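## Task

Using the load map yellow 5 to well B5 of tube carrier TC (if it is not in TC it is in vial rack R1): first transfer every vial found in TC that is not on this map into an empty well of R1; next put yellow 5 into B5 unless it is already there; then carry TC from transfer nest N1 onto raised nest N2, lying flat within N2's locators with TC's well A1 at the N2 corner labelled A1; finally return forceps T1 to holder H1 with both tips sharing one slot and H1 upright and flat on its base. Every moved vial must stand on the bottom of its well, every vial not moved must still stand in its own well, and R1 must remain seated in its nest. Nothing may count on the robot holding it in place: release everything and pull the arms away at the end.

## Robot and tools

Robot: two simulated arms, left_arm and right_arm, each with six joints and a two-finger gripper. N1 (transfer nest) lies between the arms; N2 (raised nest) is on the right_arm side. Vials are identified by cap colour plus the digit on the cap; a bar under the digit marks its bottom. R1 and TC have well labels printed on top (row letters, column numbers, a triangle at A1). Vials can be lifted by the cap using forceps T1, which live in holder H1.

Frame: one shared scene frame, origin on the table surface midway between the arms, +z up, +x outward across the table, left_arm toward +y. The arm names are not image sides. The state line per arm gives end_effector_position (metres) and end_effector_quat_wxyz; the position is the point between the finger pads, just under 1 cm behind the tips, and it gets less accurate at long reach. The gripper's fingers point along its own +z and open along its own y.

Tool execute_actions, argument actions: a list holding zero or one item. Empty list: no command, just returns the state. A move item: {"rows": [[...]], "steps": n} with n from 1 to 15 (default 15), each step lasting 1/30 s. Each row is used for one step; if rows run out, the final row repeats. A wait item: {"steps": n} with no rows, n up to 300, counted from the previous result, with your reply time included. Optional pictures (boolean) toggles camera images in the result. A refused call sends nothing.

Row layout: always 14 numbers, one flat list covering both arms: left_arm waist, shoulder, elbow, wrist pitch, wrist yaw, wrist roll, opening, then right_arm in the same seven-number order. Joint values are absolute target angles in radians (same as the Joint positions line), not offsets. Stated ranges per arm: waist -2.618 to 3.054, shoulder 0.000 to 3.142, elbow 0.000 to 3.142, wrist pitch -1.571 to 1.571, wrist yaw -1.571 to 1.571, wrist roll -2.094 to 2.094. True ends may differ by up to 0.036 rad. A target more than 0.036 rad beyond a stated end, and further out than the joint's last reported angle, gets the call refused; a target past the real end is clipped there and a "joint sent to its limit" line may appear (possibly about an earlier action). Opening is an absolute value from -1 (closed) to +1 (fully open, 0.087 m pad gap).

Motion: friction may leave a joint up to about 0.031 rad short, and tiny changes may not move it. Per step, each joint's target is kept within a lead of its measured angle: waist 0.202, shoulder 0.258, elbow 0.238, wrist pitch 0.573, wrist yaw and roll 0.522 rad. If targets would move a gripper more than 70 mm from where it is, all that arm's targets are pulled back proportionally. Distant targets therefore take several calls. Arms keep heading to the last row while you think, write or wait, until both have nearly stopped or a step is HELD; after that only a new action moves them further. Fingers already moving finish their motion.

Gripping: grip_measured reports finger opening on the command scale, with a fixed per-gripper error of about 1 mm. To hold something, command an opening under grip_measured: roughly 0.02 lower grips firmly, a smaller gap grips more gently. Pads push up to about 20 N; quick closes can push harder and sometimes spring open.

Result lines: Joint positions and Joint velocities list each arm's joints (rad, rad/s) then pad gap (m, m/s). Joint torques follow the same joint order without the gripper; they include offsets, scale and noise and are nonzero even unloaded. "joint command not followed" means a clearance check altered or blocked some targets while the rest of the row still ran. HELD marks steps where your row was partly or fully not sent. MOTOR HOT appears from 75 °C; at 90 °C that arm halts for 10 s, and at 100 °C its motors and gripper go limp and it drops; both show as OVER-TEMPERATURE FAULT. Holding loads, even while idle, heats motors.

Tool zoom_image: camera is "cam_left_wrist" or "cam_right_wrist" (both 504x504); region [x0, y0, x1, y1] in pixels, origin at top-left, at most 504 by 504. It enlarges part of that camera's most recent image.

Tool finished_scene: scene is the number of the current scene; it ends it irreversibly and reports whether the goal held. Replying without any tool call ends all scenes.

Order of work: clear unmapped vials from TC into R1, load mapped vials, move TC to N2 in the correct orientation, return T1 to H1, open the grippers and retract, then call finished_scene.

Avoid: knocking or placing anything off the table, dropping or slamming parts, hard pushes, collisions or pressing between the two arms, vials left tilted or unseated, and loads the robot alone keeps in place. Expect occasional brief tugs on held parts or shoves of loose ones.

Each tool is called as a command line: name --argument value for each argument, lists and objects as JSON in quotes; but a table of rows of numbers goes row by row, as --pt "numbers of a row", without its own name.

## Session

execute_actions --actions '[]'

Scene clock: 0.00 s of 18600.00 s.
left_arm: end_effector_position=(+0.1101, +0.5241, +0.3781) grip_measured=+1.000 end_effector_quat_wxyz=(+0.725, -0.482, +0.490, +0.040) | right_arm: end_effector_position=(+0.3156, +0.1669, +0.2219) grip_measured=+1.000 end_effector_quat_wxyz=(+0.471, -0.393, +0.739, +0.278)
Joint positions: left_arm=[ 2.138  0.939  0.948  0.137  1.177 -0.856  0.087] | right_arm=[ 1.132  1.733  1.437 -0.117 -0.015  0.037  0.087]
Joint velocities: left_arm=[-0.002 -0.017  0.002  0.051  0.081 -0.007  0.   ] | right_arm=[-0.007 -0.012  0.002  0.022  0.066 -0.037  0.   ]
Joint torques (N m, as the arm reports them, + toward a larger angle): no reading

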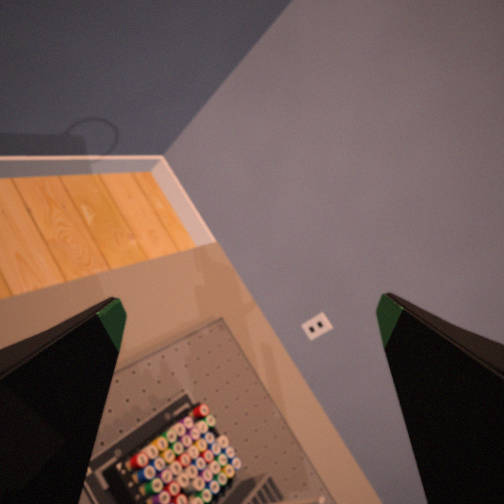

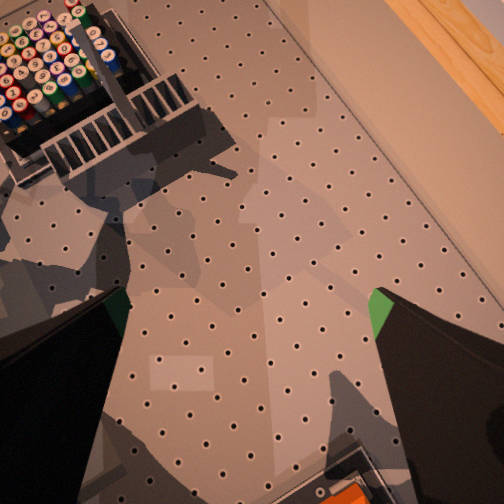

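execute_actions --actions '[{"rows":[[0.8,1.105,1.135,-0.675,0,0,1,0.95,1.105,1.135,-0.675,0,0,1]],"steps":15}]' --pictures false

execute_actions --actions '[{"steps":45}]'

Scene clock: 11.67 s of 18600.00 s.
left_arm: end_effector_position=(+0.2417, +0.5073, +0.2279) grip_measured=+1.000 end_effector_quat_wxyz=(+0.421, -0.426, +0.784, +0.165) | right_arm: end_effector_position=(+0.2567, -0.0376, +0.2559) grip_measured=+1.000 end_effector_quat_wxyz=(+0.446, -0.348, +0.800, +0.203)
Joint positions: left_arm=[ 1.115  1.111  1.106 -0.632  0.097 -0.053  0.087] | right_arm=[ 0.957  1.076  1.14  -0.611 -0.005  0.014  0.087]
Joint velocities: left_arm=[-2.161 -0.017  0.002 -0.256 -0.579  0.271  0.   ] | right_arm=[-0.007 -0.168 -0.012 -0.212  0.022  0.022  0.   ]
Joint torques (N m, as the arm reports them, + toward a larger angle): left_arm=[ 0.39 -2.49  9.28  1.7   0.06  0.22] | right_arm=[-0.49  0.67  6.51  1.85  0.03  0.  ]
Steps of this call (steps 1 to 90: nothing new was sent; then 8.17 s passed at rest; steps 91 to 105: all 15 steps of this action). Readings (joint positions):
91: left_arm=[2.104 0.955 0.982 0.049 1.101 -0.777] | right_arm=[1.126 1.720 1.423 -0.135 -0.018 0.035]
92: left_arm=[2.039 0.991 1.037 -0.044 1.008 -0.686] | right_arm=[1.113 1.691 1.392 -0.175 -0.018 0.034]
94: left_arm=[1.917 1.051 1.097 -0.194 0.844 -0.525] | right_arm=[1.073 1.622 1.319 -0.259 -0.018 0.031]
98: left_arm=[1.642 1.101 1.106 -0.466 0.454 -0.232] | right_arm=[0.987 1.433 1.185 -0.450 -0.012 0.025]
105: the state above

Scene clock: 13.17 s of 18600.00 s.
left_arm: end_effector_position=(+0.2977, +0.4437, +0.2208) grip_measured=+1.000 end_effector_quat_wxyz=(+0.411, -0.298, +0.850, +0.138) | right_arm: end_effector_position=(+0.2518, -0.0433, +0.2374) grip_measured=+1.000 end_effector_quat_wxyz=(+0.412, -0.357, +0.817, +0.187)
Joint positions: left_arm=[ 0.797  1.111  1.106 -0.669  0.009 -0.005  0.087] | right_arm=[ 0.957  1.1    1.14  -0.672 -0.005  0.01   0.087]
Joint velocities: left_arm=[-0.002 -0.027 -0.022  0.022 -0.022 -0.022  0.   ] | right_arm=[-0.007 -0.012 -0.012  0.066  0.066 -0.007  0.   ]
Joint torques (N m, as the arm reports them, + toward a larger angle): left_arm=[ 0.23 -2.48  9.11  1.68  0.01  0.21] | right_arm=[-0.43 -2.21  6.46  2.23  0.04  0.  ]
Steps of this call (steps 1 to 30: the robot went on to your last target; steps 31 to 45: nothing new was sent). Readings (joint positions):
1: left_arm=[1.039 1.111 1.106 -0.638 0.079 -0.043] | right_arm=[0.957 1.075 1.140 -0.617 -0.005 0.013]
2: left_arm=[0.963 1.111 1.106 -0.643 0.064 -0.036] | right_arm=[0.957 1.080 1.140 -0.627 -0.005 0.012]
4: left_arm=[0.841 1.111 1.106 -0.651 0.054 -0.023] | right_arm=[0.957 1.092 1.140 -0.646 -0.005 0.011]
8: left_arm=[0.797 1.111 1.106 -0.662 0.036 -0.010] | right_arm=[0.957 1.100 1.140 -0.665 -0.005 0.010]
45: the state above
All arms were judged still, so your last target was given up. Only a new action makes them travel on or press farther. Fingers that are still opening or closing keep moving.

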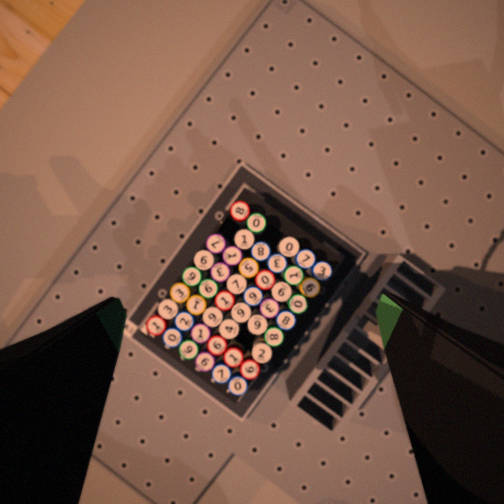

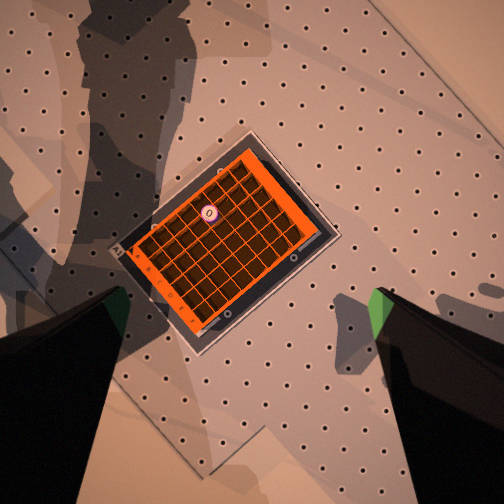

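zoom_image --camera "cam_left_wrist" --region '[120, 160, 380, 420]'

zoom_image --camera "cam_right_wrist" --region '[100, 120, 350, 370]'

Region (120, 160, 380, 420) of cam_left_wrist's 504x504 image, scaled by 1.938, with more detail than that image has.

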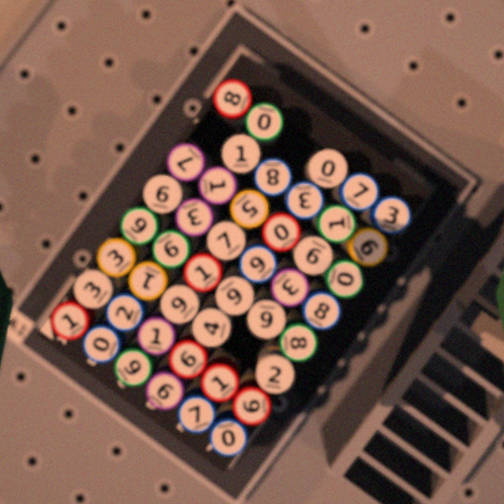

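Region (100, 120, 350, 370) of cam_right_wrist's 504x504 image, scaled by 2.016, with more detail than that image has.

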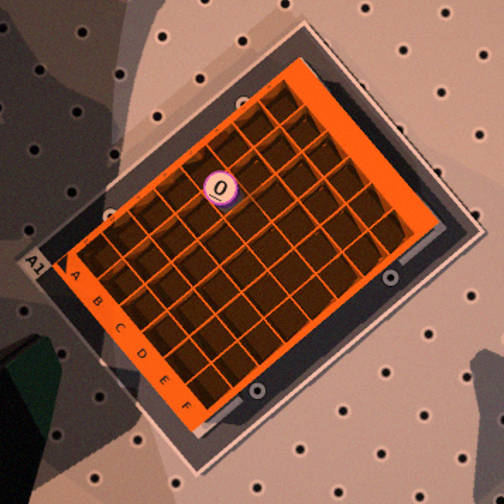

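execute_actions --actions '[{"rows":[[0.78,1.105,1.135,-0.675,0,0,1,0.9,1.105,1.135,-0.675,0,0,1],[0.76,1.105,1.135,-0.675,0,0,1,0.82,1.105,1.135,-0.675,0,0,1],[0.73,1.105,1.135,-0.675,0,0,1,0.72,1.105,1.135,-0.675,0,0,1],[0.70,1.105,1.135,-0.675,0,0,1,0.6,1.105,1.135,-0.675,0,0,1],[0.67,1.105,1.135,-0.675,0,0,1,0.5,1.105,1.135,-0.675,0,0,1],[0.64,1.105,1.135,-0.675,0,0,1,0.4,1.105,1.135,-0.675,0,0,1],[0.61,1.105,1.135,-0.675,0,0,1,0.3,1.105,1.135,-0.675,0,0,1],[0.58,1.105,1.135,-0.675,0,0,1,0.2,1.105,1.135,-0.675,0,0,1],[0.55,1.105,1.135,-0.675,0,0,1,0.1,1.105,1.135,-0.675,0,0,1],[0.52,1.105,1.135,-0.675,0,0,1,-0.5,1.105,1.135,-0.675,0,0,1],[0.5,1.105,1.135,-0.675,0,0,1,-0.5,1.105,1.135,-0.675,0,0,1]],"steps":15}]' --pictures false

execute_actions --actions '[{"steps":30}]'

Scene clock: 50.67 s of 18600.00 s.
left_arm: end_effector_position=(+0.3433, +0.3647, +0.2208) grip_measured=+1.000 end_effector_quat_wxyz=(+0.426, -0.171, +0.885, +0.080) | right_arm: end_effector_position=(+0.3535, -0.3266, +0.2374) grip_measured=+1.000 end_effector_quat_wxyz=(+0.451, +0.067, +0.889, -0.031)
Joint positions: left_arm=[ 0.505  1.111  1.106 -0.669  0.003 -0.003  0.087] | right_arm=[-0.023  1.1    1.14  -0.672 -0.003  0.004  0.087]
Joint velocities: left_arm=[ 0.012  0.012  0.012  0.007  0.007 -0.051  0.   ] | right_arm=[-2.127  0.007 -0.007 -0.11   0.183  0.007  0.   ]
Joint torques (N m, as the arm reports them, + toward a larger angle): left_arm=[-0.25 -2.48  9.09  1.68  0.04  0.19] | right_arm=[ 0.25 -2.22  6.49  2.24 -0.03  0.04]
Steps of this call (steps 1 to 90: nothing new was sent; then 34.00 s passed at rest; steps 91 to 105: all 15 steps of this action). Readings (joint positions):
91: left_arm=[0.796 1.111 1.106 -0.669 0.009 -0.005] | right_arm=[0.950 1.100 1.140 -0.672 -0.007 0.008]
92: left_arm=[0.791 1.111 1.106 -0.669 0.007 -0.005] | right_arm=[0.924 1.100 1.140 -0.672 -0.013 0.006]
94: left_arm=[0.757 1.111 1.106 -0.669 0.002 -0.005] | right_arm=[0.801 1.100 1.140 -0.672 -0.018 0.005]
98: left_arm=[0.637 1.111 1.106 -0.669 0.001 -0.005] | right_arm=[0.501 1.100 1.140 -0.672 -0.010 0.005]
105: the state above

Scene clock: 51.67 s of 18600.00 s.
left_arm: end_effector_position=(+0.3433, +0.3647, +0.2208) grip_measured=+1.000 end_effector_quat_wxyz=(+0.426, -0.171, +0.885, +0.080) | right_arm: end_effector_position=(+0.2958, -0.4678, +0.2374) grip_measured=+1.000 end_effector_quat_wxyz=(+0.429, +0.278, +0.848, -0.142)
Joint positions: left_arm=[ 0.505  1.111  1.106 -0.669  0.003 -0.003  0.087] | right_arm=[-0.499  1.1    1.14  -0.673  0.01   0.004  0.087]
Joint velocities: left_arm=[-0.022 -0.017  0.002 -0.037 -0.022 -0.037  0.   ] | right_arm=[-0.007 -0.002  0.002  0.007  0.022 -0.066  0.   ]
Joint torques (N m, as the arm reports them, + toward a larger angle): left_arm=[-0.36 -2.48  9.09  1.68  0.07  0.19] | right_arm=[-0.01 -2.23  6.46  2.23 -0.11  0.05]
Steps of this call (steps 1 to 30: the robot went on to your last target). Readings (joint positions):
1: left_arm=[0.505 1.111 1.106 -0.669 0.003 -0.003] | right_arm=[-0.098 1.100 1.140 -0.672 -0.003 0.004]
2: left_arm=[0.505 1.111 1.106 -0.669 0.003 -0.003] | right_arm=[-0.173 1.100 1.140 -0.672 -0.003 0.004]
4: left_arm=[0.505 1.111 1.106 -0.669 0.003 -0.003] | right_arm=[-0.323 1.100 1.140 -0.672 -0.002 0.004]
8: left_arm=[0.505 1.111 1.106 -0.669 0.003 -0.003] | right_arm=[-0.497 1.100 1.140 -0.672 0.012 0.004]
30: the state above
All arms were judged still, so your last target was given up. Only a new action makes them travel on or press farther. Fingers that are still opening or closing keep moving.

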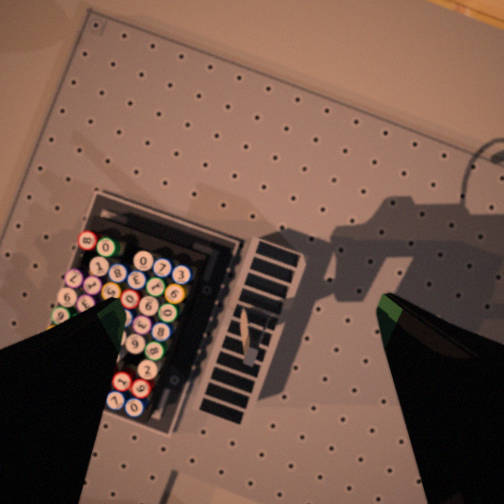

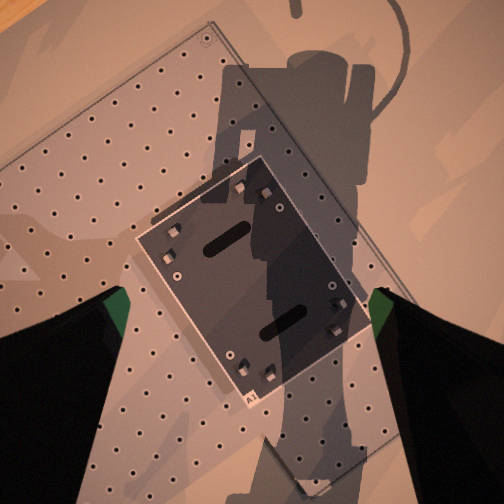

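zoom_image --camera "cam_left_wrist" --region '[180, 230, 340, 430]'

Region (180, 230, 340, 430) of cam_left_wrist's 504x504 image, scaled by 2.520, with more detail than that image has; it fills the left 403 columns of this view, and the rest is white.

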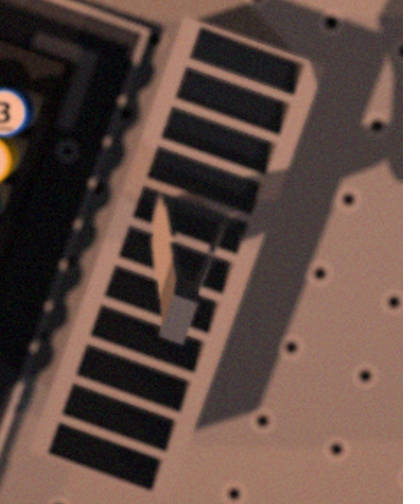

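execute_actions --actions '[{"rows":[[0.53,1.08,1.07,-0.64,0.05,0.02,0.9,-0.46,1.13,1.08,-0.5,-0.1,0,1],[0.56,1.05,1.02,-0.6,0.11,0.04,0.8,-0.41,1.17,1.01,-0.3,-0.22,0,1],[0.59,1.02,0.97,-0.55,0.17,0.07,0.6,-0.36,1.21,0.94,-0.1,-0.35,0,1],[0.62,0.99,0.92,-0.5,0.23,0.1,0.5,-0.31,1.25,0.87,0.1,-0.48,0,1],[0.65,0.96,0.87,-0.46,0.29,0.12,0.35,-0.26,1.29,0.8,0.3,-0.6,0,1],[0.68,0.93,0.82,-0.42,0.35,0.15,0.2,-0.21,1.33,0.73,0.5,-0.73,0,1],[0.71,0.9,0.77,-0.38,0.41,0.17,0.1,-0.16,1.37,0.66,0.7,-0.86,0,1],[0.74,0.87,0.72,-0.34,0.47,0.2,0,-0.11,1.41,0.59,0.85,-1.0,0,1],[0.77,0.84,0.68,-0.3,0.53,0.22,-0.1,-0.06,1.45,0.52,1.0,-1.12,0,1],[0.8,0.81,0.64,-0.26,0.58,0.245,-0.2,-0.01,1.49,0.45,1.1,-1.25,0,1],[0.825,0.79,0.605,-0.228,0.62,0.265,-0.3,0.045,1.555,0.346,1.22,-1.4,0,1]],"steps":15}]' --pictures false

execute_actions --actions '[{"steps":30}]'

Scene clock: 99.40 s of 18600.00 s.
left_arm: end_effector_position=(+0.3077, +0.3585, +0.1680) grip_measured=-0.300 end_effector_quat_wxyz=(+0.535, -0.067, +0.842, +0.014) | right_arm: end_effector_position=(+0.3749, -0.2161, +0.0426) grip_measured=+1.000 end_effector_quat_wxyz=(+0.425, -0.091, +0.855, +0.284)
Joint positions: left_arm=[ 0.816  0.81   0.62  -0.326  0.524  0.223  0.031] | right_arm=[-0.03   1.516  0.529  0.298 -0.722 -0.016  0.087]
Joint velocities: left_arm=[ 0.007 -0.017 -0.017  0.447  0.535  0.227 -0.001] | right_arm=[ 0.188 -0.037 -1.722  3.875 -1.282 -0.623  0.   ]
Joint torques (N m, as the arm reports them, + toward a larger angle): left_arm=[ 0.77 -1.52  6.34  2.11  0.33  0.21] | right_arm=[ 3.17 -2.64  3.51 -0.79 -2.62  1.1 ]
Steps of this call (steps 1 to 90: nothing new was sent; then 44.23 s passed at rest; steps 91 to 105: all 15 steps of this action). Readings (joint positions):
91: left_arm=[0.508 1.109 1.104 -0.667 0.010 -0.000] | right_arm=[-0.496 1.100 1.130 -0.651 -0.003 0.004]
92: left_arm=[0.518 1.101 1.090 -0.652 0.028 0.007] | right_arm=[-0.482 1.104 1.105 -0.589 -0.033 0.004]
94: left_arm=[0.563 1.057 1.022 -0.601 0.086 0.032] | right_arm=[-0.426 1.136 1.035 -0.439 -0.121 0.004]
98: left_arm=[0.686 0.933 0.824 -0.486 0.256 0.106] | right_arm=[-0.294 1.257 0.874 -0.194 -0.323 0.004]
105: the state above

Scene clock: 100.40 s of 18600.00 s.
left_arm: end_effector_position=(+0.3194, +0.3530, +0.1857) grip_measured=-0.300 end_effector_quat_wxyz=(+0.571, -0.016, +0.821, +0.010) | right_arm: end_effector_position=(+0.3153, -0.1302, +0.1257) grip_measured=+1.000 end_effector_quat_wxyz=(+0.559, -0.428, +0.565, +0.432)
Joint positions: left_arm=[ 0.816  0.81   0.62  -0.248  0.609  0.26   0.031] | right_arm=[ 0.041  1.557  0.347  1.191 -1.39  -0.009  0.087]
Joint velocities: left_arm=[-0.032 -0.007 -0.007 -0.022 -0.095  0.022 -0.   ] | right_arm=[-0.017  0.012  0.007  0.022  0.007 -0.022  0.   ]
Joint torques (N m, as the arm reports them, + toward a larger angle): left_arm=[ 0.74 -1.61  6.33  1.95  0.32  0.21] | right_arm=[ 0.38 -4.27  4.41  2.17 -0.14  0.14]
Steps of this call (steps 1 to 30: the robot went on to your last target). Readings (joint positions):
1: left_arm=[0.816 0.810 0.620 -0.312 0.541 0.231] | right_arm=[-0.023 1.515 0.477 0.424 -0.809 -0.015]
2: left_arm=[0.816 0.810 0.620 -0.297 0.555 0.237] | right_arm=[-0.003 1.525 0.428 0.530 -0.907 -0.014]
4: left_arm=[0.816 0.810 0.620 -0.277 0.575 0.245] | right_arm=[0.033 1.550 0.362 0.720 -1.084 -0.012]
8: left_arm=[0.816 0.810 0.620 -0.258 0.596 0.254] | right_arm=[0.041 1.557 0.347 0.999 -1.269 -0.011]
30: the state above

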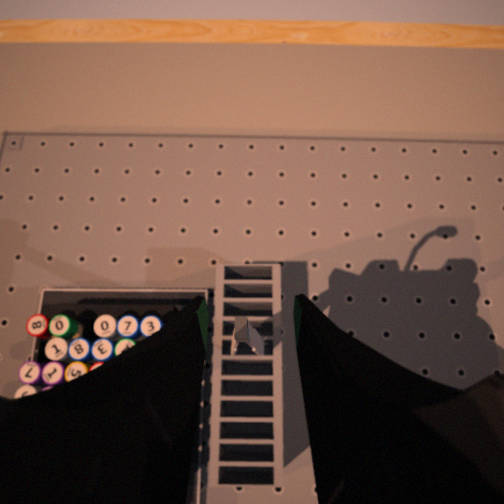

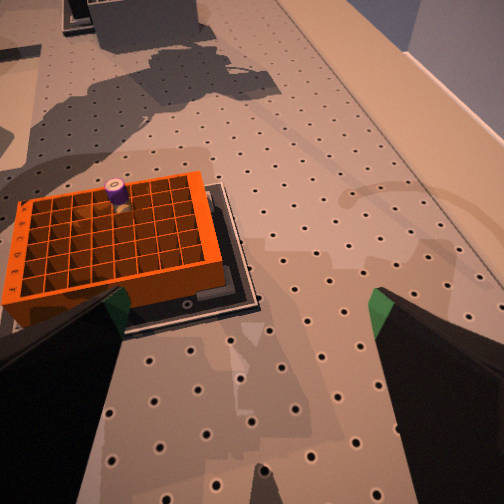

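execute_actions --actions '[{"rows":[[0.825,0.81,0.605,-0.2,0.62,0.265,-0.3,0.045,1.555,0.346,1.22,-1.4,0,1],[0.825,0.812,0.6,-0.185,0.62,0.265,-0.3,0.045,1.555,0.346,1.22,-1.4,0,1],[0.825,0.814,0.59,-0.172,0.62,0.265,-0.3,0.045,1.555,0.346,1.22,-1.4,0,1],[0.825,0.816,0.58,-0.16,0.62,0.265,-0.3,0.045,1.555,0.346,1.22,-1.4,0,1],[0.825,0.818,0.57,-0.148,0.62,0.265,-0.3,0.045,1.555,0.346,1.22,-1.4,0,1],[0.825,0.82,0.56,-0.137,0.62,0.265,-0.3,0.045,1.555,0.346,1.22,-1.4,0,1],[0.825,0.821,0.55,-0.126,0.62,0.265,-0.3,0.045,1.555,0.346,1.22,-1.4,0,1],[0.825,0.822,0.54,-0.115,0.62,0.265,-0.3,0.045,1.555,0.346,1.22,-1.4,0,1],[0.825,0.823,0.53,-0.104,0.62,0.265,-0.3,0.045,1.555,0.346,1.22,-1.4,0,1],[0.825,0.824,0.52,-0.093,0.62,0.265,-0.3,0.045,1.555,0.346,1.22,-1.4,0,1],[0.825,0.825,0.51,-0.082,0.62,0.265,-0.3,0.045,1.555,0.346,1.22,-1.4,0,1],[0.825,0.826,0.5,-0.071,0.62,0.265,-0.3,0.045,1.555,0.346,1.22,-1.4,0,1],[0.825,0.827,0.49,-0.06,0.62,0.265,-0.3,0.045,1.555,0.346,1.22,-1.4,0,1],[0.825,0.828,0.48,-0.049,0.62,0.265,-0.3,0.045,1.555,0.346,1.22,-1.4,0,1],[0.825,0.829,0.47,-0.038,0.62,0.265,-0.3,0.045,1.555,0.346,1.22,-1.4,0,1]],"steps":15}]' --pictures false

execute_actions --actions '[{"rows":[[0.825,0.83,0.46,-0.027,0.62,0.265,-0.3,0.045,1.555,0.346,1.22,-1.4,0,1],[0.825,0.831,0.45,-0.016,0.62,0.265,-0.3,0.045,1.555,0.346,1.22,-1.4,0,1],[0.825,0.832,0.44,-0.005,0.62,0.265,-0.3,0.045,1.555,0.346,1.22,-1.4,0,1],[0.825,0.834,0.43,0.006,0.62,0.265,-0.3,0.045,1.555,0.346,1.22,-1.4,0,1],[0.825,0.835,0.42,0.017,0.62,0.265,-0.3,0.045,1.555,0.346,1.22,-1.4,0,1],[0.825,0.837,0.41,0.028,0.62,0.265,-0.3,0.045,1.555,0.346,1.22,-1.4,0,1],[0.825,0.838,0.4,0.039,0.62,0.265,-0.3,0.045,1.555,0.346,1.22,-1.4,0,1],[0.825,0.84,0.39,0.05,0.62,0.265,-0.3,0.045,1.555,0.346,1.22,-1.4,0,1],[0.825,0.841,0.38,0.06,0.62,0.265,-0.3,0.045,1.555,0.346,1.22,-1.4,0,1],[0.825,0.843,0.37,0.07,0.62,0.265,-0.3,0.045,1.555,0.346,1.22,-1.4,0,1],[0.825,0.844,0.36,0.078,0.62,0.265,-0.3,0.045,1.555,0.346,1.22,-1.4,0,1],[0.825,0.845,0.35,0.078,0.62,0.265,-0.3,0.045,1.555,0.346,1.22,-1.4,0,1],[0.825,0.845,0.34,0.078,0.62,0.265,-0.3,0.045,1.555,0.346,1.22,-1.4,0,1],[0.825,0.845,0.333,0.078,0.62,0.265,-0.3,0.045,1.555,0.346,1.22,-1.4,0,1]],"steps":15}]' --pictures false

execute_actions --actions '[{"steps":12}]'

Scene clock: 130.93 s of 18600.00 s.
left_arm: end_effector_position=(+0.3227, +0.3555, +0.1643) grip_measured=-0.300 end_effector_quat_wxyz=(+0.582, -0.009, +0.813, +0.018) | right_arm: end_effector_position=(+0.3152, -0.1302, +0.1258) grip_measured=+1.000 end_effector_quat_wxyz=(+0.559, -0.428, +0.564, +0.432)
Joint positions: left_arm=[ 0.816  0.81   0.509 -0.102  0.61   0.26   0.031] | right_arm=[ 0.041  1.557  0.347  1.193 -1.39  -0.009  0.087]
Joint velocities: left_arm=[-0.007  0.017 -0.266  0.3   -0.037 -0.022 -0.   ] | right_arm=[-0.012  0.012  0.002  0.022  0.037  0.007  0.   ]
Joint torques (N m, as the arm reports them, + toward a larger angle): left_arm=[0.76 0.94 5.75 1.95 0.3  0.2 ] | right_arm=[ 0.37 -4.25  4.43  2.17 -0.14  0.15]
Steps of this call (steps 1 to 15: the robot went on to your last target; steps 16 to 90: nothing new was sent; then 27.03 s passed at rest; steps 91 to 105: all 15 steps of this action). Readings (joint positions):
91: left_arm=[0.816 0.810 0.620 -0.245 0.609 0.260] | right_arm=[0.041 1.557 0.347 1.193 -1.390 -0.009]
92: left_arm=[0.816 0.810 0.620 -0.238 0.609 0.260] | right_arm=[0.041 1.557 0.347 1.193 -1.390 -0.009]
94: left_arm=[0.816 0.810 0.617 -0.218 0.609 0.260] | right_arm=[0.041 1.557 0.347 1.193 -1.390 -0.009]
98: left_arm=[0.816 0.810 0.584 -0.171 0.610 0.260] | right_arm=[0.041 1.557 0.347 1.193 -1.390 -0.009]
105: the state above

Scene clock: 131.43 s of 18600.00 s.
left_arm: end_effector_position=(+0.3187, +0.3522, +0.1225) grip_measured=-0.300 end_effector_quat_wxyz=(+0.575, -0.013, +0.818, +0.013) | right_arm: end_effector_position=(+0.3152, -0.1302, +0.1258) grip_measured=+1.000 end_effector_quat_wxyz=(+0.559, -0.428, +0.564, +0.432)
Joint positions: left_arm=[0.816 0.828 0.363 0.04  0.61  0.261 0.031] | right_arm=[ 0.041  1.557  0.347  1.193 -1.39  -0.009  0.087]
Joint velocities: left_arm=[-0.007 -0.007 -0.203  0.081 -0.051 -0.022  0.   ] | right_arm=[ 0.002 -0.007  0.012 -0.037 -0.037 -0.037  0.   ]
Joint torques (N m, as the arm reports them, + toward a larger angle): left_arm=[0.7  0.71 6.09 2.04 0.31 0.21] | right_arm=[ 0.37 -4.25  4.42  2.17 -0.14  0.14]
Steps of this call (steps 1 to 15: all 15 steps of this action). Readings (joint positions):
1: left_arm=[0.816 0.810 0.499 -0.092 0.610 0.260] | right_arm=[0.041 1.557 0.347 1.193 -1.390 -0.009]
2: left_arm=[0.816 0.810 0.489 -0.081 0.610 0.260] | right_arm=[0.041 1.557 0.347 1.193 -1.390 -0.009]
4: left_arm=[0.816 0.810 0.469 -0.059 0.610 0.261] | right_arm=[0.041 1.557 0.347 1.193 -1.390 -0.009]
8: left_arm=[0.816 0.818 0.430 -0.013 0.610 0.261] | right_arm=[0.041 1.557 0.347 1.193 -1.390 -0.009]
15: the state above

Scene clock: 131.83 s of 18600.00 s.
left_arm: end_effector_position=(+0.3190, +0.3524, +0.1210) grip_measured=-0.300 end_effector_quat_wxyz=(+0.577, -0.012, +0.817, +0.014) | right_arm: end_effector_position=(+0.3152, -0.1302, +0.1258) grip_measured=+1.000 end_effector_quat_wxyz=(+0.559, -0.428, +0.564, +0.432)
Joint positions: left_arm=[0.816 0.83  0.353 0.057 0.61  0.261 0.031] | right_arm=[ 0.041  1.557  0.347  1.193 -1.39  -0.009  0.087]
Joint velocities: left_arm=[ 0.002 -0.012 -0.002  0.051 -0.037  0.051  0.001] | right_arm=[ 0.002  0.022 -0.002 -0.037  0.022 -0.051  0.   ]
Joint torques (N m, as the arm reports them, + toward a larger angle): left_arm=[0.71 0.64 5.86 1.96 0.31 0.21] | right_arm=[ 0.37 -4.25  4.43  2.17 -0.14  0.15]
Steps of this call (steps 1 to 12: the robot went on to your last target). Readings (joint positions):
1: left_arm=[0.816 0.829 0.357 0.042 0.610 0.261] | right_arm=[0.041 1.557 0.347 1.193 -1.390 -0.009]
2: left_arm=[0.816 0.830 0.354 0.042 0.610 0.261] | right_arm=[0.041 1.557 0.347 1.193 -1.390 -0.009]
4: left_arm=[0.816 0.830 0.353 0.045 0.610 0.261] | right_arm=[0.041 1.557 0.347 1.193 -1.390 -0.009]
8: left_arm=[0.816 0.830 0.353 0.054 0.610 0.261] | right_arm=[0.041 1.557 0.347 1.193 -1.390 -0.009]
12: the state above

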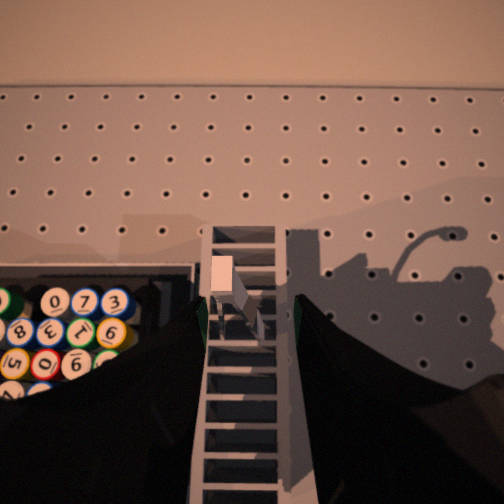

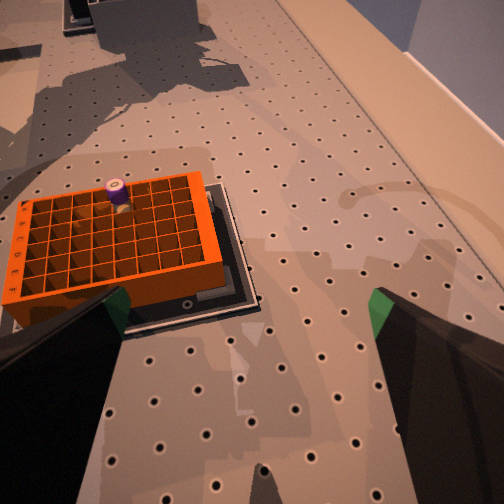

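zoom_image --camera "cam_left_wrist" --region '[170, 230, 330, 390]'

Region (170, 230, 330, 390) of cam_left_wrist's 504x504 image, scaled by 3.150, with more detail than that image has.

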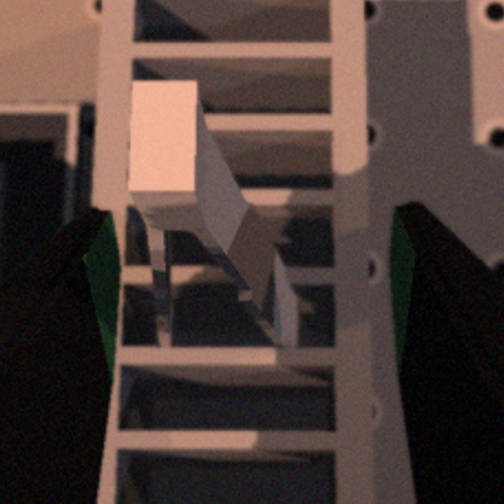

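execute_actions --actions '[{"rows":[[0.83,0.85,0.333,0.09,0.625,0.265,-0.3,0.045,1.555,0.346,1.22,-1.4,0,1],[0.834,0.858,0.333,0.1,0.625,0.265,-0.3,0.045,1.555,0.346,1.22,-1.4,0,1],[0.838,0.866,0.333,0.11,0.625,0.265,-0.3,0.045,1.555,0.346,1.22,-1.4,0,1],[0.838,0.874,0.333,0.12,0.625,0.265,-0.3,0.045,1.555,0.346,1.22,-1.4,0,1],[0.838,0.882,0.333,0.125,0.625,0.265,-0.3,0.045,1.555,0.346,1.22,-1.4,0,1],[0.838,0.892,0.333,0.125,0.625,0.265,-0.3,0.045,1.555,0.346,1.22,-1.4,0,1],[0.838,0.892,0.333,0.125,0.625,0.265,-0.4,0.045,1.555,0.346,1.22,-1.4,0,1],[0.838,0.892,0.333,0.125,0.625,0.265,-0.5,0.045,1.555,0.346,1.22,-1.4,0,1],[0.838,0.892,0.333,0.125,0.625,0.265,-0.55,0.045,1.555,0.346,1.22,-1.4,0,1]],"steps":15}]'

zoom_image --camera "cam_left_wrist" --region '[170, 230, 330, 390]'

Scene clock: 158.70 s of 18600.00 s.
left_arm: end_effector_position=(+0.3225, +0.3590, +0.1177) grip_measured=-0.550 end_effector_quat_wxyz=(+0.577, -0.016, +0.817, +0.016) | right_arm: end_effector_position=(+0.3152, -0.1302, +0.1258) grip_measured=+1.000 end_effector_quat_wxyz=(+0.559, -0.428, +0.564, +0.432)
Joint positions: left_arm=[0.829 0.877 0.353 0.103 0.614 0.261 0.02 ] | right_arm=[ 0.041  1.557  0.347  1.193 -1.39  -0.009  0.087]
Joint velocities: left_arm=[ 0.002 -0.002 -0.007  0.007 -0.007 -0.007  0.001] | right_arm=[-0.012 -0.012 -0.007  0.037 -0.007  0.007  0.   ]
Joint torques (N m, as the arm reports them, + toward a larger angle): left_arm=[0.77 0.41 5.8  1.96 0.32 0.21] | right_arm=[ 0.37 -4.25  4.42  2.17 -0.14  0.15]
Steps of this call (steps 1 to 30: the robot went on to your last target; steps 31 to 90: nothing new was sent; then 23.37 s passed at rest; steps 91 to 105: all 15 steps of this action). Readings (joint positions):
91: left_arm=[0.817 0.830 0.353 0.060 0.611 0.261] | right_arm=[0.041 1.557 0.347 1.193 -1.390 -0.009]
92: left_arm=[0.819 0.831 0.353 0.063 0.612 0.261] | right_arm=[0.041 1.557 0.347 1.193 -1.390 -0.009]
94: left_arm=[0.825 0.843 0.353 0.077 0.614 0.261] | right_arm=[0.041 1.557 0.347 1.193 -1.390 -0.009]
98: left_arm=[0.829 0.873 0.353 0.094 0.614 0.261] | right_arm=[0.041 1.557 0.347 1.193 -1.390 -0.009]
105: the state above

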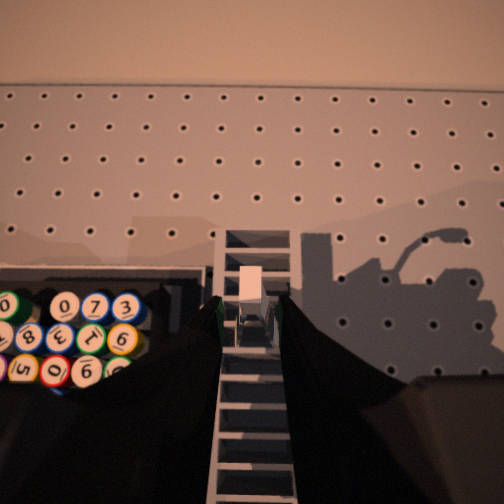

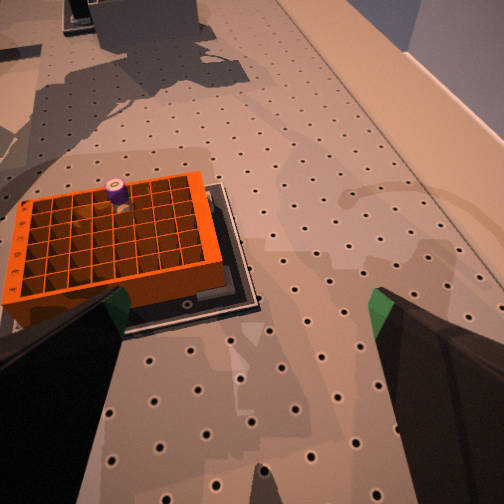

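Region (170, 230, 330, 390) of cam_left_wrist's 504x504 image, scaled by 3.150, with more detail than that image has.

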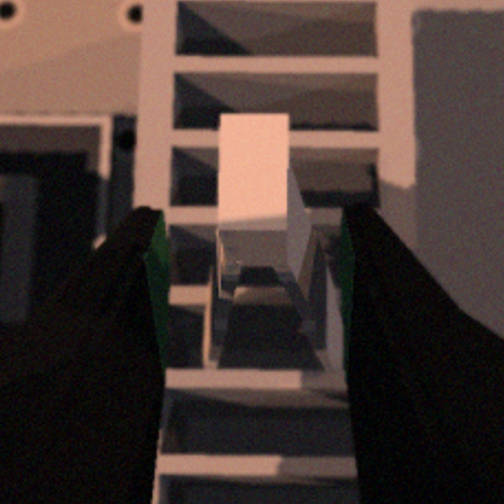

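execute_actions --actions '[{"rows":[[0.838,0.885,0.345,0.115,0.625,0.265,-0.6,0.045,1.555,0.346,1.22,-1.4,0,1],[0.838,0.885,0.345,0.115,0.625,0.265,-0.64,0.045,1.555,0.346,1.22,-1.4,0,1],[0.838,0.885,0.345,0.115,0.625,0.265,-0.67,0.045,1.555,0.346,1.22,-1.4,0,1],[0.838,0.885,0.345,0.115,0.625,0.265,-0.7,0.045,1.555,0.346,1.22,-1.4,0,1],[0.838,0.885,0.345,0.115,0.625,0.265,-0.72,0.045,1.555,0.346,1.22,-1.4,0,1],[0.838,0.885,0.345,0.115,0.625,0.265,-0.735,0.045,1.555,0.346,1.22,-1.4,0,1],[0.838,0.885,0.345,0.115,0.625,0.265,-0.75,0.045,1.555,0.346,1.22,-1.4,0,1],[0.838,0.885,0.345,0.115,0.625,0.265,-0.765,0.045,1.555,0.346,1.22,-1.4,0,1],[0.838,0.885,0.345,0.115,0.625,0.265,-0.78,0.045,1.555,0.346,1.22,-1.4,0,1],[0.838,0.885,0.345,0.115,0.625,0.265,-0.79,0.045,1.555,0.346,1.22,-1.4,0,1],[0.838,0.885,0.345,0.115,0.625,0.265,-0.8,0.045,1.555,0.346,1.22,-1.4,0,1],[0.838,0.885,0.345,0.115,0.625,0.265,-0.81,0.045,1.555,0.346,1.22,-1.4,0,1]],"steps":15}]' --pictures false

execute_actions --actions '[{"rows":[[0.838,0.865,0.385,0.09,0.625,0.265,-0.81,0.045,1.555,0.346,1.22,-1.4,0,1],[0.838,0.862,0.395,0.075,0.625,0.265,-0.81,0.045,1.555,0.346,1.22,-1.4,0,1],[0.838,0.859,0.405,0.06,0.625,0.265,-0.81,0.045,1.555,0.346,1.22,-1.4,0,1],[0.838,0.856,0.415,0.047,0.625,0.265,-0.81,0.045,1.555,0.346,1.22,-1.4,0,1],[0.838,0.853,0.425,0.034,0.625,0.265,-0.81,0.045,1.555,0.346,1.22,-1.4,0,1],[0.838,0.85,0.435,0.022,0.625,0.265,-0.81,0.045,1.555,0.346,1.22,-1.4,0,1],[0.838,0.847,0.445,0.01,0.625,0.265,-0.81,0.045,1.555,0.346,1.22,-1.4,0,1],[0.838,0.844,0.455,-0.002,0.625,0.265,-0.81,0.045,1.555,0.346,1.22,-1.4,0,1],[0.838,0.841,0.465,-0.014,0.625,0.265,-0.81,0.045,1.555,0.346,1.22,-1.4,0,1],[0.838,0.839,0.475,-0.026,0.625,0.265,-0.81,0.045,1.555,0.346,1.22,-1.4,0,1],[0.838,0.837,0.485,-0.038,0.625,0.265,-0.81,0.045,1.555,0.346,1.22,-1.4,0,1],[0.838,0.835,0.495,-0.05,0.625,0.265,-0.81,0.045,1.555,0.346,1.22,-1.4,0,1],[0.838,0.833,0.505,-0.062,0.625,0.265,-0.81,0.045,1.555,0.346,1.22,-1.4,0,1],[0.838,0.831,0.515,-0.074,0.625,0.265,-0.81,0.045,1.555,0.346,1.22,-1.4,0,1],[0.838,0.829,0.525,-0.086,0.625,0.265,-0.81,0.045,1.555,0.346,1.22,-1.4,0,1]],"steps":15}]' --pictures false

execute_actions --actions '[{"rows":[[0.838,0.828,0.537,-0.1,0.625,0.265,-0.81,0.045,1.555,0.346,1.22,-1.4,0,1],[0.838,0.827,0.549,-0.113,0.625,0.265,-0.81,0.045,1.555,0.346,1.22,-1.4,0,1],[0.838,0.826,0.561,-0.126,0.625,0.265,-0.81,0.045,1.555,0.346,1.22,-1.4,0,1],[0.838,0.825,0.573,-0.139,0.625,0.265,-0.81,0.045,1.555,0.346,1.22,-1.4,0,1],[0.838,0.824,0.585,-0.152,0.625,0.265,-0.81,0.045,1.555,0.346,1.22,-1.4,0,1],[0.838,0.823,0.597,-0.165,0.625,0.265,-0.81,0.045,1.555,0.346,1.22,-1.4,0,1],[0.838,0.822,0.609,-0.178,0.625,0.265,-0.81,0.045,1.555,0.346,1.22,-1.4,0,1],[0.838,0.821,0.621,-0.191,0.625,0.265,-0.81,0.045,1.555,0.346,1.22,-1.4,0,1],[0.838,0.82,0.633,-0.204,0.625,0.265,-0.81,0.045,1.555,0.346,1.22,-1.4,0,1],[0.838,0.82,0.645,-0.217,0.625,0.265,-0.81,0.045,1.555,0.346,1.22,-1.4,0,1],[0.838,0.82,0.657,-0.23,0.625,0.265,-0.81,0.045,1.555,0.346,1.22,-1.4,0,1],[0.838,0.82,0.669,-0.243,0.625,0.265,-0.81,0.045,1.555,0.346,1.22,-1.4,0,1],[0.838,0.82,0.68,-0.253,0.625,0.265,-0.81,0.045,1.555,0.346,1.22,-1.4,0,1],[0.838,0.82,0.69,-0.258,0.625,0.265,-0.81,0.045,1.555,0.346,1.22,-1.4,0,1]],"steps":15}]'

Scene clock: 187.73 s of 18600.00 s.
left_arm: end_effector_position=(+0.3228, +0.3592, +0.1182) grip_measured=-0.809 end_effector_quat_wxyz=(+0.578, -0.015, +0.816, +0.016) | right_arm: end_effector_position=(+0.3152, -0.1302, +0.1258) grip_measured=+1.000 end_effector_quat_wxyz=(+0.559, -0.428, +0.564, +0.432)
Joint positions: left_arm=[0.829 0.877 0.353 0.106 0.615 0.261 0.008] | right_arm=[ 0.041  1.557  0.347  1.193 -1.39  -0.009  0.087]
Joint velocities: left_arm=[-0.012 -0.002 -0.007 -0.007  0.037 -0.007  0.001] | right_arm=[-0.007 -0.007 -0.007 -0.007 -0.037 -0.051  0.   ]
Joint torques (N m, as the arm reports them, + toward a larger angle): left_arm=[ 0.77 -0.04  6.63  1.86  0.31  0.21] | right_arm=[ 0.37 -4.25  4.43  2.17 -0.14  0.15]
Steps of this call (steps 1 to 15: the robot went on to your last target; steps 16 to 90: nothing new was sent; then 25.53 s passed at rest; steps 91 to 105: all 15 steps of this action). Readings (joint positions):
91: left_arm=[0.829 0.877 0.353 0.106 0.614 0.261] | right_arm=[0.041 1.557 0.347 1.193 -1.390 -0.009]
92: left_arm=[0.829 0.877 0.353 0.106 0.614 0.261] | right_arm=[0.041 1.557 0.347 1.193 -1.390 -0.009]
94: left_arm=[0.829 0.877 0.353 0.106 0.615 0.261] | right_arm=[0.041 1.557 0.347 1.193 -1.390 -0.009]
98: left_arm=[0.829 0.877 0.353 0.106 0.615 0.261] | right_arm=[0.041 1.557 0.347 1.193 -1.390 -0.009]
105: the state above

Scene clock: 188.23 s of 18600.00 s.
left_arm: end_effector_position=(+0.3261, +0.3619, +0.1537) grip_measured=-0.809 end_effector_quat_wxyz=(+0.582, -0.013, +0.813, +0.020) | right_arm: end_effector_position=(+0.3152, -0.1302, +0.1258) grip_measured=+1.000 end_effector_quat_wxyz=(+0.559, -0.428, +0.564, +0.432)
Joint positions: left_arm=[ 0.829  0.851  0.48  -0.034  0.615  0.261  0.008] | right_arm=[ 0.041  1.557  0.347  1.193 -1.39  -0.009  0.087]
Joint velocities: left_arm=[ 0.012 -0.061  0.276 -0.33   0.051 -0.022  0.   ] | right_arm=[-0.007  0.007  0.002  0.022  0.007  0.022  0.   ]
Joint torques (N m, as the arm reports them, + toward a larger angle): left_arm=[ 0.77 -1.9   9.19  1.73  0.3   0.21] | right_arm=[ 0.37 -4.25  4.42  2.17 -0.14  0.15]
Steps of this call (steps 1 to 15: all 15 steps of this action). Readings (joint positions):
1: left_arm=[0.829 0.877 0.353 0.105 0.615 0.261] | right_arm=[0.041 1.557 0.347 1.193 -1.390 -0.009]
2: left_arm=[0.829 0.877 0.355 0.101 0.615 0.261] | right_arm=[0.041 1.557 0.347 1.193 -1.390 -0.009]
4: left_arm=[0.829 0.877 0.368 0.083 0.615 0.261] | right_arm=[0.041 1.557 0.347 1.193 -1.390 -0.009]
8: left_arm=[0.829 0.873 0.407 0.041 0.615 0.261] | right_arm=[0.041 1.557 0.347 1.193 -1.390 -0.009]
15: the state above

Scene clock: 188.73 s of 18600.00 s.
left_arm: end_effector_position=(+0.3260, +0.3618, +0.1985) grip_measured=-0.809 end_effector_quat_wxyz=(+0.582, -0.013, +0.813, +0.020) | right_arm: end_effector_position=(+0.3152, -0.1302, +0.1258) grip_measured=+1.000 end_effector_quat_wxyz=(+0.559, -0.428, +0.564, +0.432)
Joint positions: left_arm=[ 0.829  0.84   0.653 -0.217  0.615  0.261  0.008] | right_arm=[ 0.041  1.557  0.347  1.193 -1.39  -0.009  0.087]
Joint velocities: left_arm=[-0.022 -0.012  0.222 -0.271  0.007  0.007 -0.   ] | right_arm=[-0.002 -0.007  0.002 -0.037 -0.007 -0.022  0.   ]
Joint torques (N m, as the arm reports them, + toward a larger angle): left_arm=[ 0.78 -1.76  8.8   1.68  0.32  0.2 ] | right_arm=[ 0.37 -4.25  4.43  2.17 -0.14  0.14]
Steps of this call (steps 1 to 15: all 15 steps of this action). Readings (joint positions):
1: left_arm=[0.829 0.850 0.490 -0.047 0.615 0.261] | right_arm=[0.041 1.557 0.347 1.193 -1.390 -0.009]
2: left_arm=[0.829 0.849 0.501 -0.060 0.615 0.261] | right_arm=[0.041 1.557 0.347 1.193 -1.390 -0.009]
4: left_arm=[0.829 0.847 0.524 -0.085 0.615 0.261] | right_arm=[0.041 1.557 0.347 1.193 -1.390 -0.009]
8: left_arm=[0.829 0.843 0.572 -0.136 0.615 0.261] | right_arm=[0.041 1.557 0.347 1.193 -1.390 -0.009]
15: the state above

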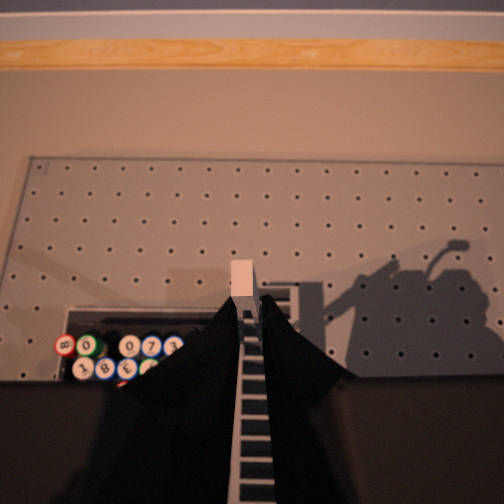

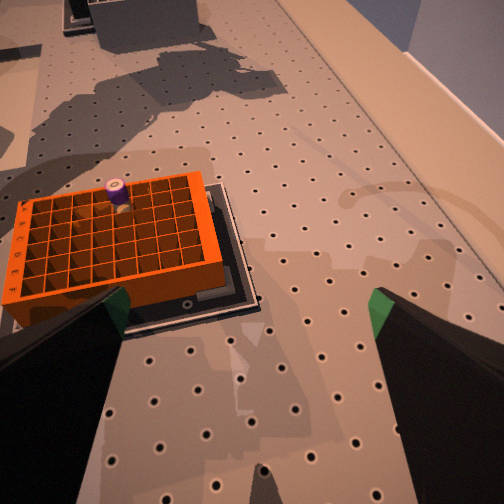

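execute_actions --actions '[{"rows":[[0.82,0.82,0.69,-0.25,0.6,0.255,-0.81,0.045,1.555,0.346,1.22,-1.4,0,1],[0.8,0.82,0.69,-0.24,0.57,0.24,-0.81,0.045,1.555,0.346,1.22,-1.4,0,1],[0.77,0.82,0.69,-0.23,0.54,0.225,-0.81,0.045,1.555,0.346,1.22,-1.4,0,1],[0.73,0.82,0.69,-0.22,0.51,0.21,-0.81,0.045,1.555,0.346,1.22,-1.4,0,1],[0.68,0.82,0.69,-0.21,0.48,0.195,-0.81,0.045,1.555,0.346,1.22,-1.4,0,1],[0.62,0.82,0.69,-0.2,0.45,0.18,-0.81,0.045,1.555,0.346,1.22,-1.4,0,1],[0.56,0.82,0.69,-0.19,0.42,0.165,-0.81,0.045,1.555,0.346,1.22,-1.4,0,1],[0.5,0.82,0.69,-0.18,0.39,0.15,-0.81,0.045,1.555,0.346,1.22,-1.4,0,1],[0.44,0.82,0.69,-0.175,0.36,0.135,-0.81,0.045,1.555,0.346,1.22,-1.4,0,1],[0.38,0.82,0.69,-0.17,0.33,0.12,-0.81,0.045,1.555,0.346,1.22,-1.4,0,1],[0.32,0.82,0.69,-0.165,0.3,0.11,-0.81,0.045,1.555,0.346,1.22,-1.4,0,1],[0.26,0.82,0.69,-0.16,0.27,0.1,-0.81,0.045,1.555,0.346,1.22,-1.4,0,1],[0.2,0.82,0.69,-0.155,0.24,0.09,-0.81,0.045,1.555,0.346,1.22,-1.4,0,1],[0.14,0.82,0.69,-0.15,0.21,0.08,-0.81,0.045,1.555,0.346,1.22,-1.4,0,1],[0.08,0.82,0.69,-0.145,0.18,0.07,-0.81,0.045,1.555,0.346,1.22,-1.4,0,1]],"steps":15}]' --pictures false

execute_actions --actions '[{"rows":[[0.02,0.82,0.69,-0.14,0.15,0.06,-0.81,0.045,1.555,0.346,1.22,-1.4,0,1],[-0.04,0.82,0.69,-0.14,0.12,0.05,-0.81,0.045,1.555,0.346,1.22,-1.4,0,1],[-0.1,0.82,0.69,-0.14,0.09,0.04,-0.81,0.045,1.555,0.346,1.22,-1.4,0,1],[-0.16,0.82,0.69,-0.14,0.06,0.03,-0.81,0.045,1.555,0.346,1.22,-1.4,0,1],[-0.22,0.82,0.69,-0.14,0.03,0.02,-0.81,0.045,1.555,0.346,1.22,-1.4,0,1],[-0.28,0.82,0.69,-0.14,0.0,0.01,-0.81,0.045,1.555,0.346,1.22,-1.4,0,1],[-0.34,0.82,0.69,-0.14,-0.01,0,-0.81,0.045,1.555,0.346,1.22,-1.4,0,1],[-0.4,0.82,0.69,-0.14,-0.01,-0.01,-0.81,0.045,1.555,0.346,1.22,-1.4,0,1],[-0.46,0.82,0.69,-0.14,-0.01,-0.01,-0.81,0.045,1.555,0.346,1.22,-1.4,0,1],[-0.52,0.82,0.69,-0.14,-0.01,-0.01,-0.81,0.045,1.555,0.346,1.22,-1.4,0,1],[-0.57,0.82,0.69,-0.14,-0.01,-0.01,-0.81,0.045,1.555,0.346,1.22,-1.4,0,1],[-0.61,0.82,0.69,-0.14,-0.01,-0.01,-0.81,0.045,1.555,0.346,1.22,-1.4,0,1],[-0.645,0.82,0.69,-0.14,-0.01,-0.01,-0.81,0.045,1.555,0.346,1.22,-1.4,0,1],[-0.67,0.82,0.69,-0.14,-0.01,-0.01,-0.81,0.045,1.555,0.346,1.22,-1.4,0,1],[-0.682,0.82,0.69,-0.14,-0.01,-0.01,-0.81,0.045,1.555,0.346,1.22,-1.4,0,1]],"steps":15}]' --pictures false

execute_actions --actions '[{"steps":15}]'

Scene clock: 220.27 s of 18600.00 s.
left_arm: end_effector_position=(+0.3586, +0.2172, +0.2008) grip_measured=-0.809 end_effector_quat_wxyz=(+0.569, +0.112, +0.811, -0.075) | right_arm: end_effector_position=(+0.3152, -0.1302, +0.1258) grip_measured=+1.000 end_effector_quat_wxyz=(+0.559, -0.428, +0.564, +0.432)
Joint positions: left_arm=[ 0.181  0.84   0.664 -0.189  0.304  0.121  0.008] | right_arm=[ 0.041  1.557  0.347  1.193 -1.39  -0.009  0.087]
Joint velocities: left_arm=[-1.712 -0.002  0.002  0.095 -0.813 -0.3    0.001] | right_arm=[ 0.017 -0.012 -0.017  0.051 -0.007  0.037  0.   ]
Joint torques (N m, as the arm reports them, + toward a larger angle): left_arm=[ 0.14 -1.72  9.22  2.08  0.08  0.09] | right_arm=[ 0.38 -4.25  4.43  2.17 -0.14  0.14]
Steps of this call (steps 1 to 30: the robot went on to your last target; steps 31 to 90: nothing new was sent; then 28.03 s passed at rest; steps 91 to 105: all 15 steps of this action). Readings (joint positions):
91: left_arm=[0.829 0.840 0.664 -0.255 0.614 0.261] | right_arm=[0.041 1.557 0.347 1.193 -1.390 -0.009]
92: left_arm=[0.825 0.840 0.664 -0.255 0.607 0.258] | right_arm=[0.041 1.557 0.347 1.193 -1.390 -0.009]
94: left_arm=[0.791 0.840 0.664 -0.253 0.577 0.245] | right_arm=[0.041 1.557 0.347 1.193 -1.390 -0.009]
98: left_arm=[0.604 0.840 0.664 -0.232 0.488 0.203] | right_arm=[0.041 1.557 0.347 1.193 -1.390 -0.009]
105: the state above

Scene clock: 220.77 s of 18600.00 s.
left_arm: end_effector_position=(+0.2736, +0.0243, +0.2038) grip_measured=-0.809 end_effector_quat_wxyz=(+0.532, +0.314, +0.754, -0.224) | right_arm: end_effector_position=(+0.3152, -0.1302, +0.1258) grip_measured=+1.000 end_effector_quat_wxyz=(+0.559, -0.428, +0.564, +0.432)
Joint positions: left_arm=[-0.645  0.84   0.664 -0.164  0.024  0.005  0.008] | right_arm=[ 0.041  1.557  0.347  1.193 -1.39  -0.009  0.087]
Joint velocities: left_arm=[-0.73   0.012  0.002 -0.066 -0.022 -0.051  0.001] | right_arm=[-0.007  0.012 -0.007 -0.007 -0.037 -0.066  0.   ]
Joint torques (N m, as the arm reports them, + toward a larger angle): left_arm=[ 0.64 -1.9   9.27  2.14 -0.15  0.12] | right_arm=[ 0.38 -4.26  4.43  2.17 -0.14  0.15]
Steps of this call (steps 1 to 15: all 15 steps of this action). Readings (joint positions):
1: left_arm=[0.121 0.840 0.664 -0.184 0.276 0.109] | right_arm=[0.041 1.557 0.347 1.193 -1.390 -0.009]
2: left_arm=[0.061 0.840 0.664 -0.180 0.247 0.099] | right_arm=[0.041 1.557 0.347 1.193 -1.390 -0.009]
4: left_arm=[-0.058 0.840 0.664 -0.173 0.189 0.078] | right_arm=[0.041 1.557 0.347 1.193 -1.390 -0.009]
8: left_arm=[-0.298 0.840 0.664 -0.167 0.082 0.037] | right_arm=[0.041 1.557 0.347 1.193 -1.390 -0.009]
15: the state above

Scene clock: 221.27 s of 18600.00 s.
left_arm: end_effector_position=(+0.2693, +0.0200, +0.2037) grip_measured=-0.809 end_effector_quat_wxyz=(+0.531, +0.316, +0.753, -0.226) | right_arm: end_effector_position=(+0.3152, -0.1302, +0.1258) grip_measured=+1.000 end_effector_quat_wxyz=(+0.559, -0.428, +0.564, +0.432)
Joint positions: left_arm=[-0.676  0.84   0.664 -0.164  0.001 -0.005  0.008] | right_arm=[ 0.041  1.557  0.347  1.193 -1.39  -0.009  0.087]
Joint velocities: left_arm=[-0.002  0.002  0.007  0.007 -0.007 -0.022  0.001] | right_arm=[ 0.002 -0.002 -0.002  0.066 -0.066  0.037  0.   ]
Joint torques (N m, as the arm reports them, + toward a larger angle): left_arm=[-0.48 -1.88  9.27  2.14  0.03  0.11] | right_arm=[ 0.36 -4.25  4.42  2.17 -0.14  0.14]
Steps of this call (steps 1 to 15: the robot went on to your last target). Readings (joint positions):
1: left_arm=[-0.664 0.840 0.664 -0.164 0.023 0.003] | right_arm=[0.041 1.557 0.347 1.193 -1.390 -0.009]
2: left_arm=[-0.673 0.840 0.664 -0.164 0.021 0.002] | right_arm=[0.041 1.557 0.347 1.193 -1.390 -0.009]
4: left_arm=[-0.676 0.840 0.664 -0.164 0.015 -0.000] | right_arm=[0.041 1.557 0.347 1.193 -1.390 -0.009]
8: left_arm=[-0.676 0.840 0.664 -0.164 0.005 -0.003] | right_arm=[0.041 1.557 0.347 1.193 -1.390 -0.009]
15: the state above

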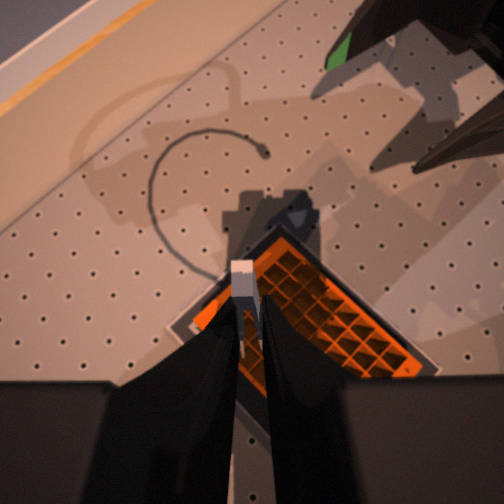

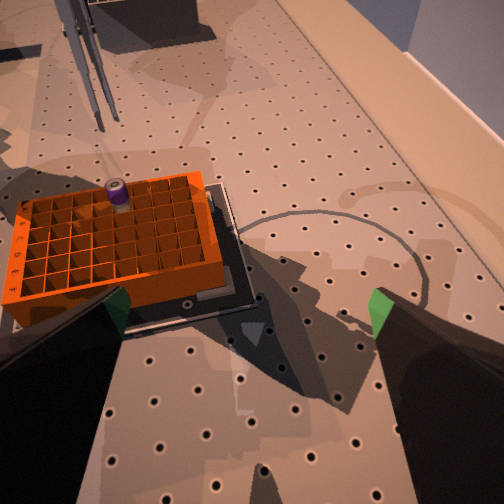

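zoom_image --camera "cam_left_wrist" --region '[170, 230, 370, 410]'

zoom_image --camera "cam_right_wrist" --region '[0, 0, 250, 250]'

Region (170, 230, 370, 410) of cam_left_wrist's 504x504 image, scaled by 2.520, with more detail than that image has; it fills the top 454 rows of this view, and the rest is white.

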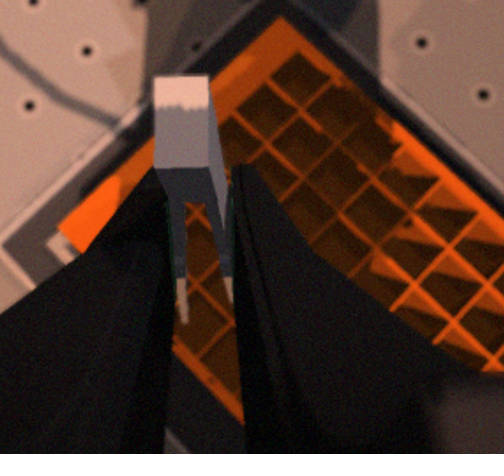

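Region (0, 0, 250, 250) of cam_right_wrist's 504x504 image, scaled by 2.016, with more detail than that image has.

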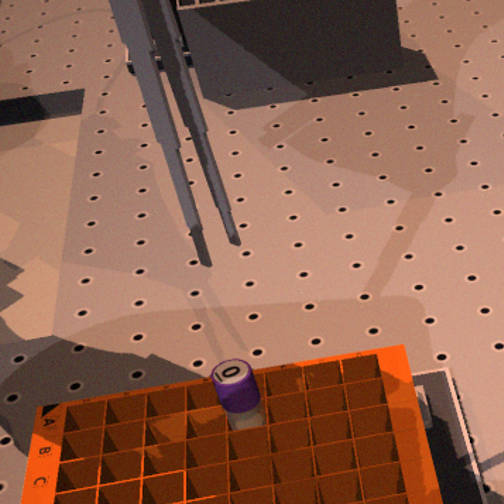

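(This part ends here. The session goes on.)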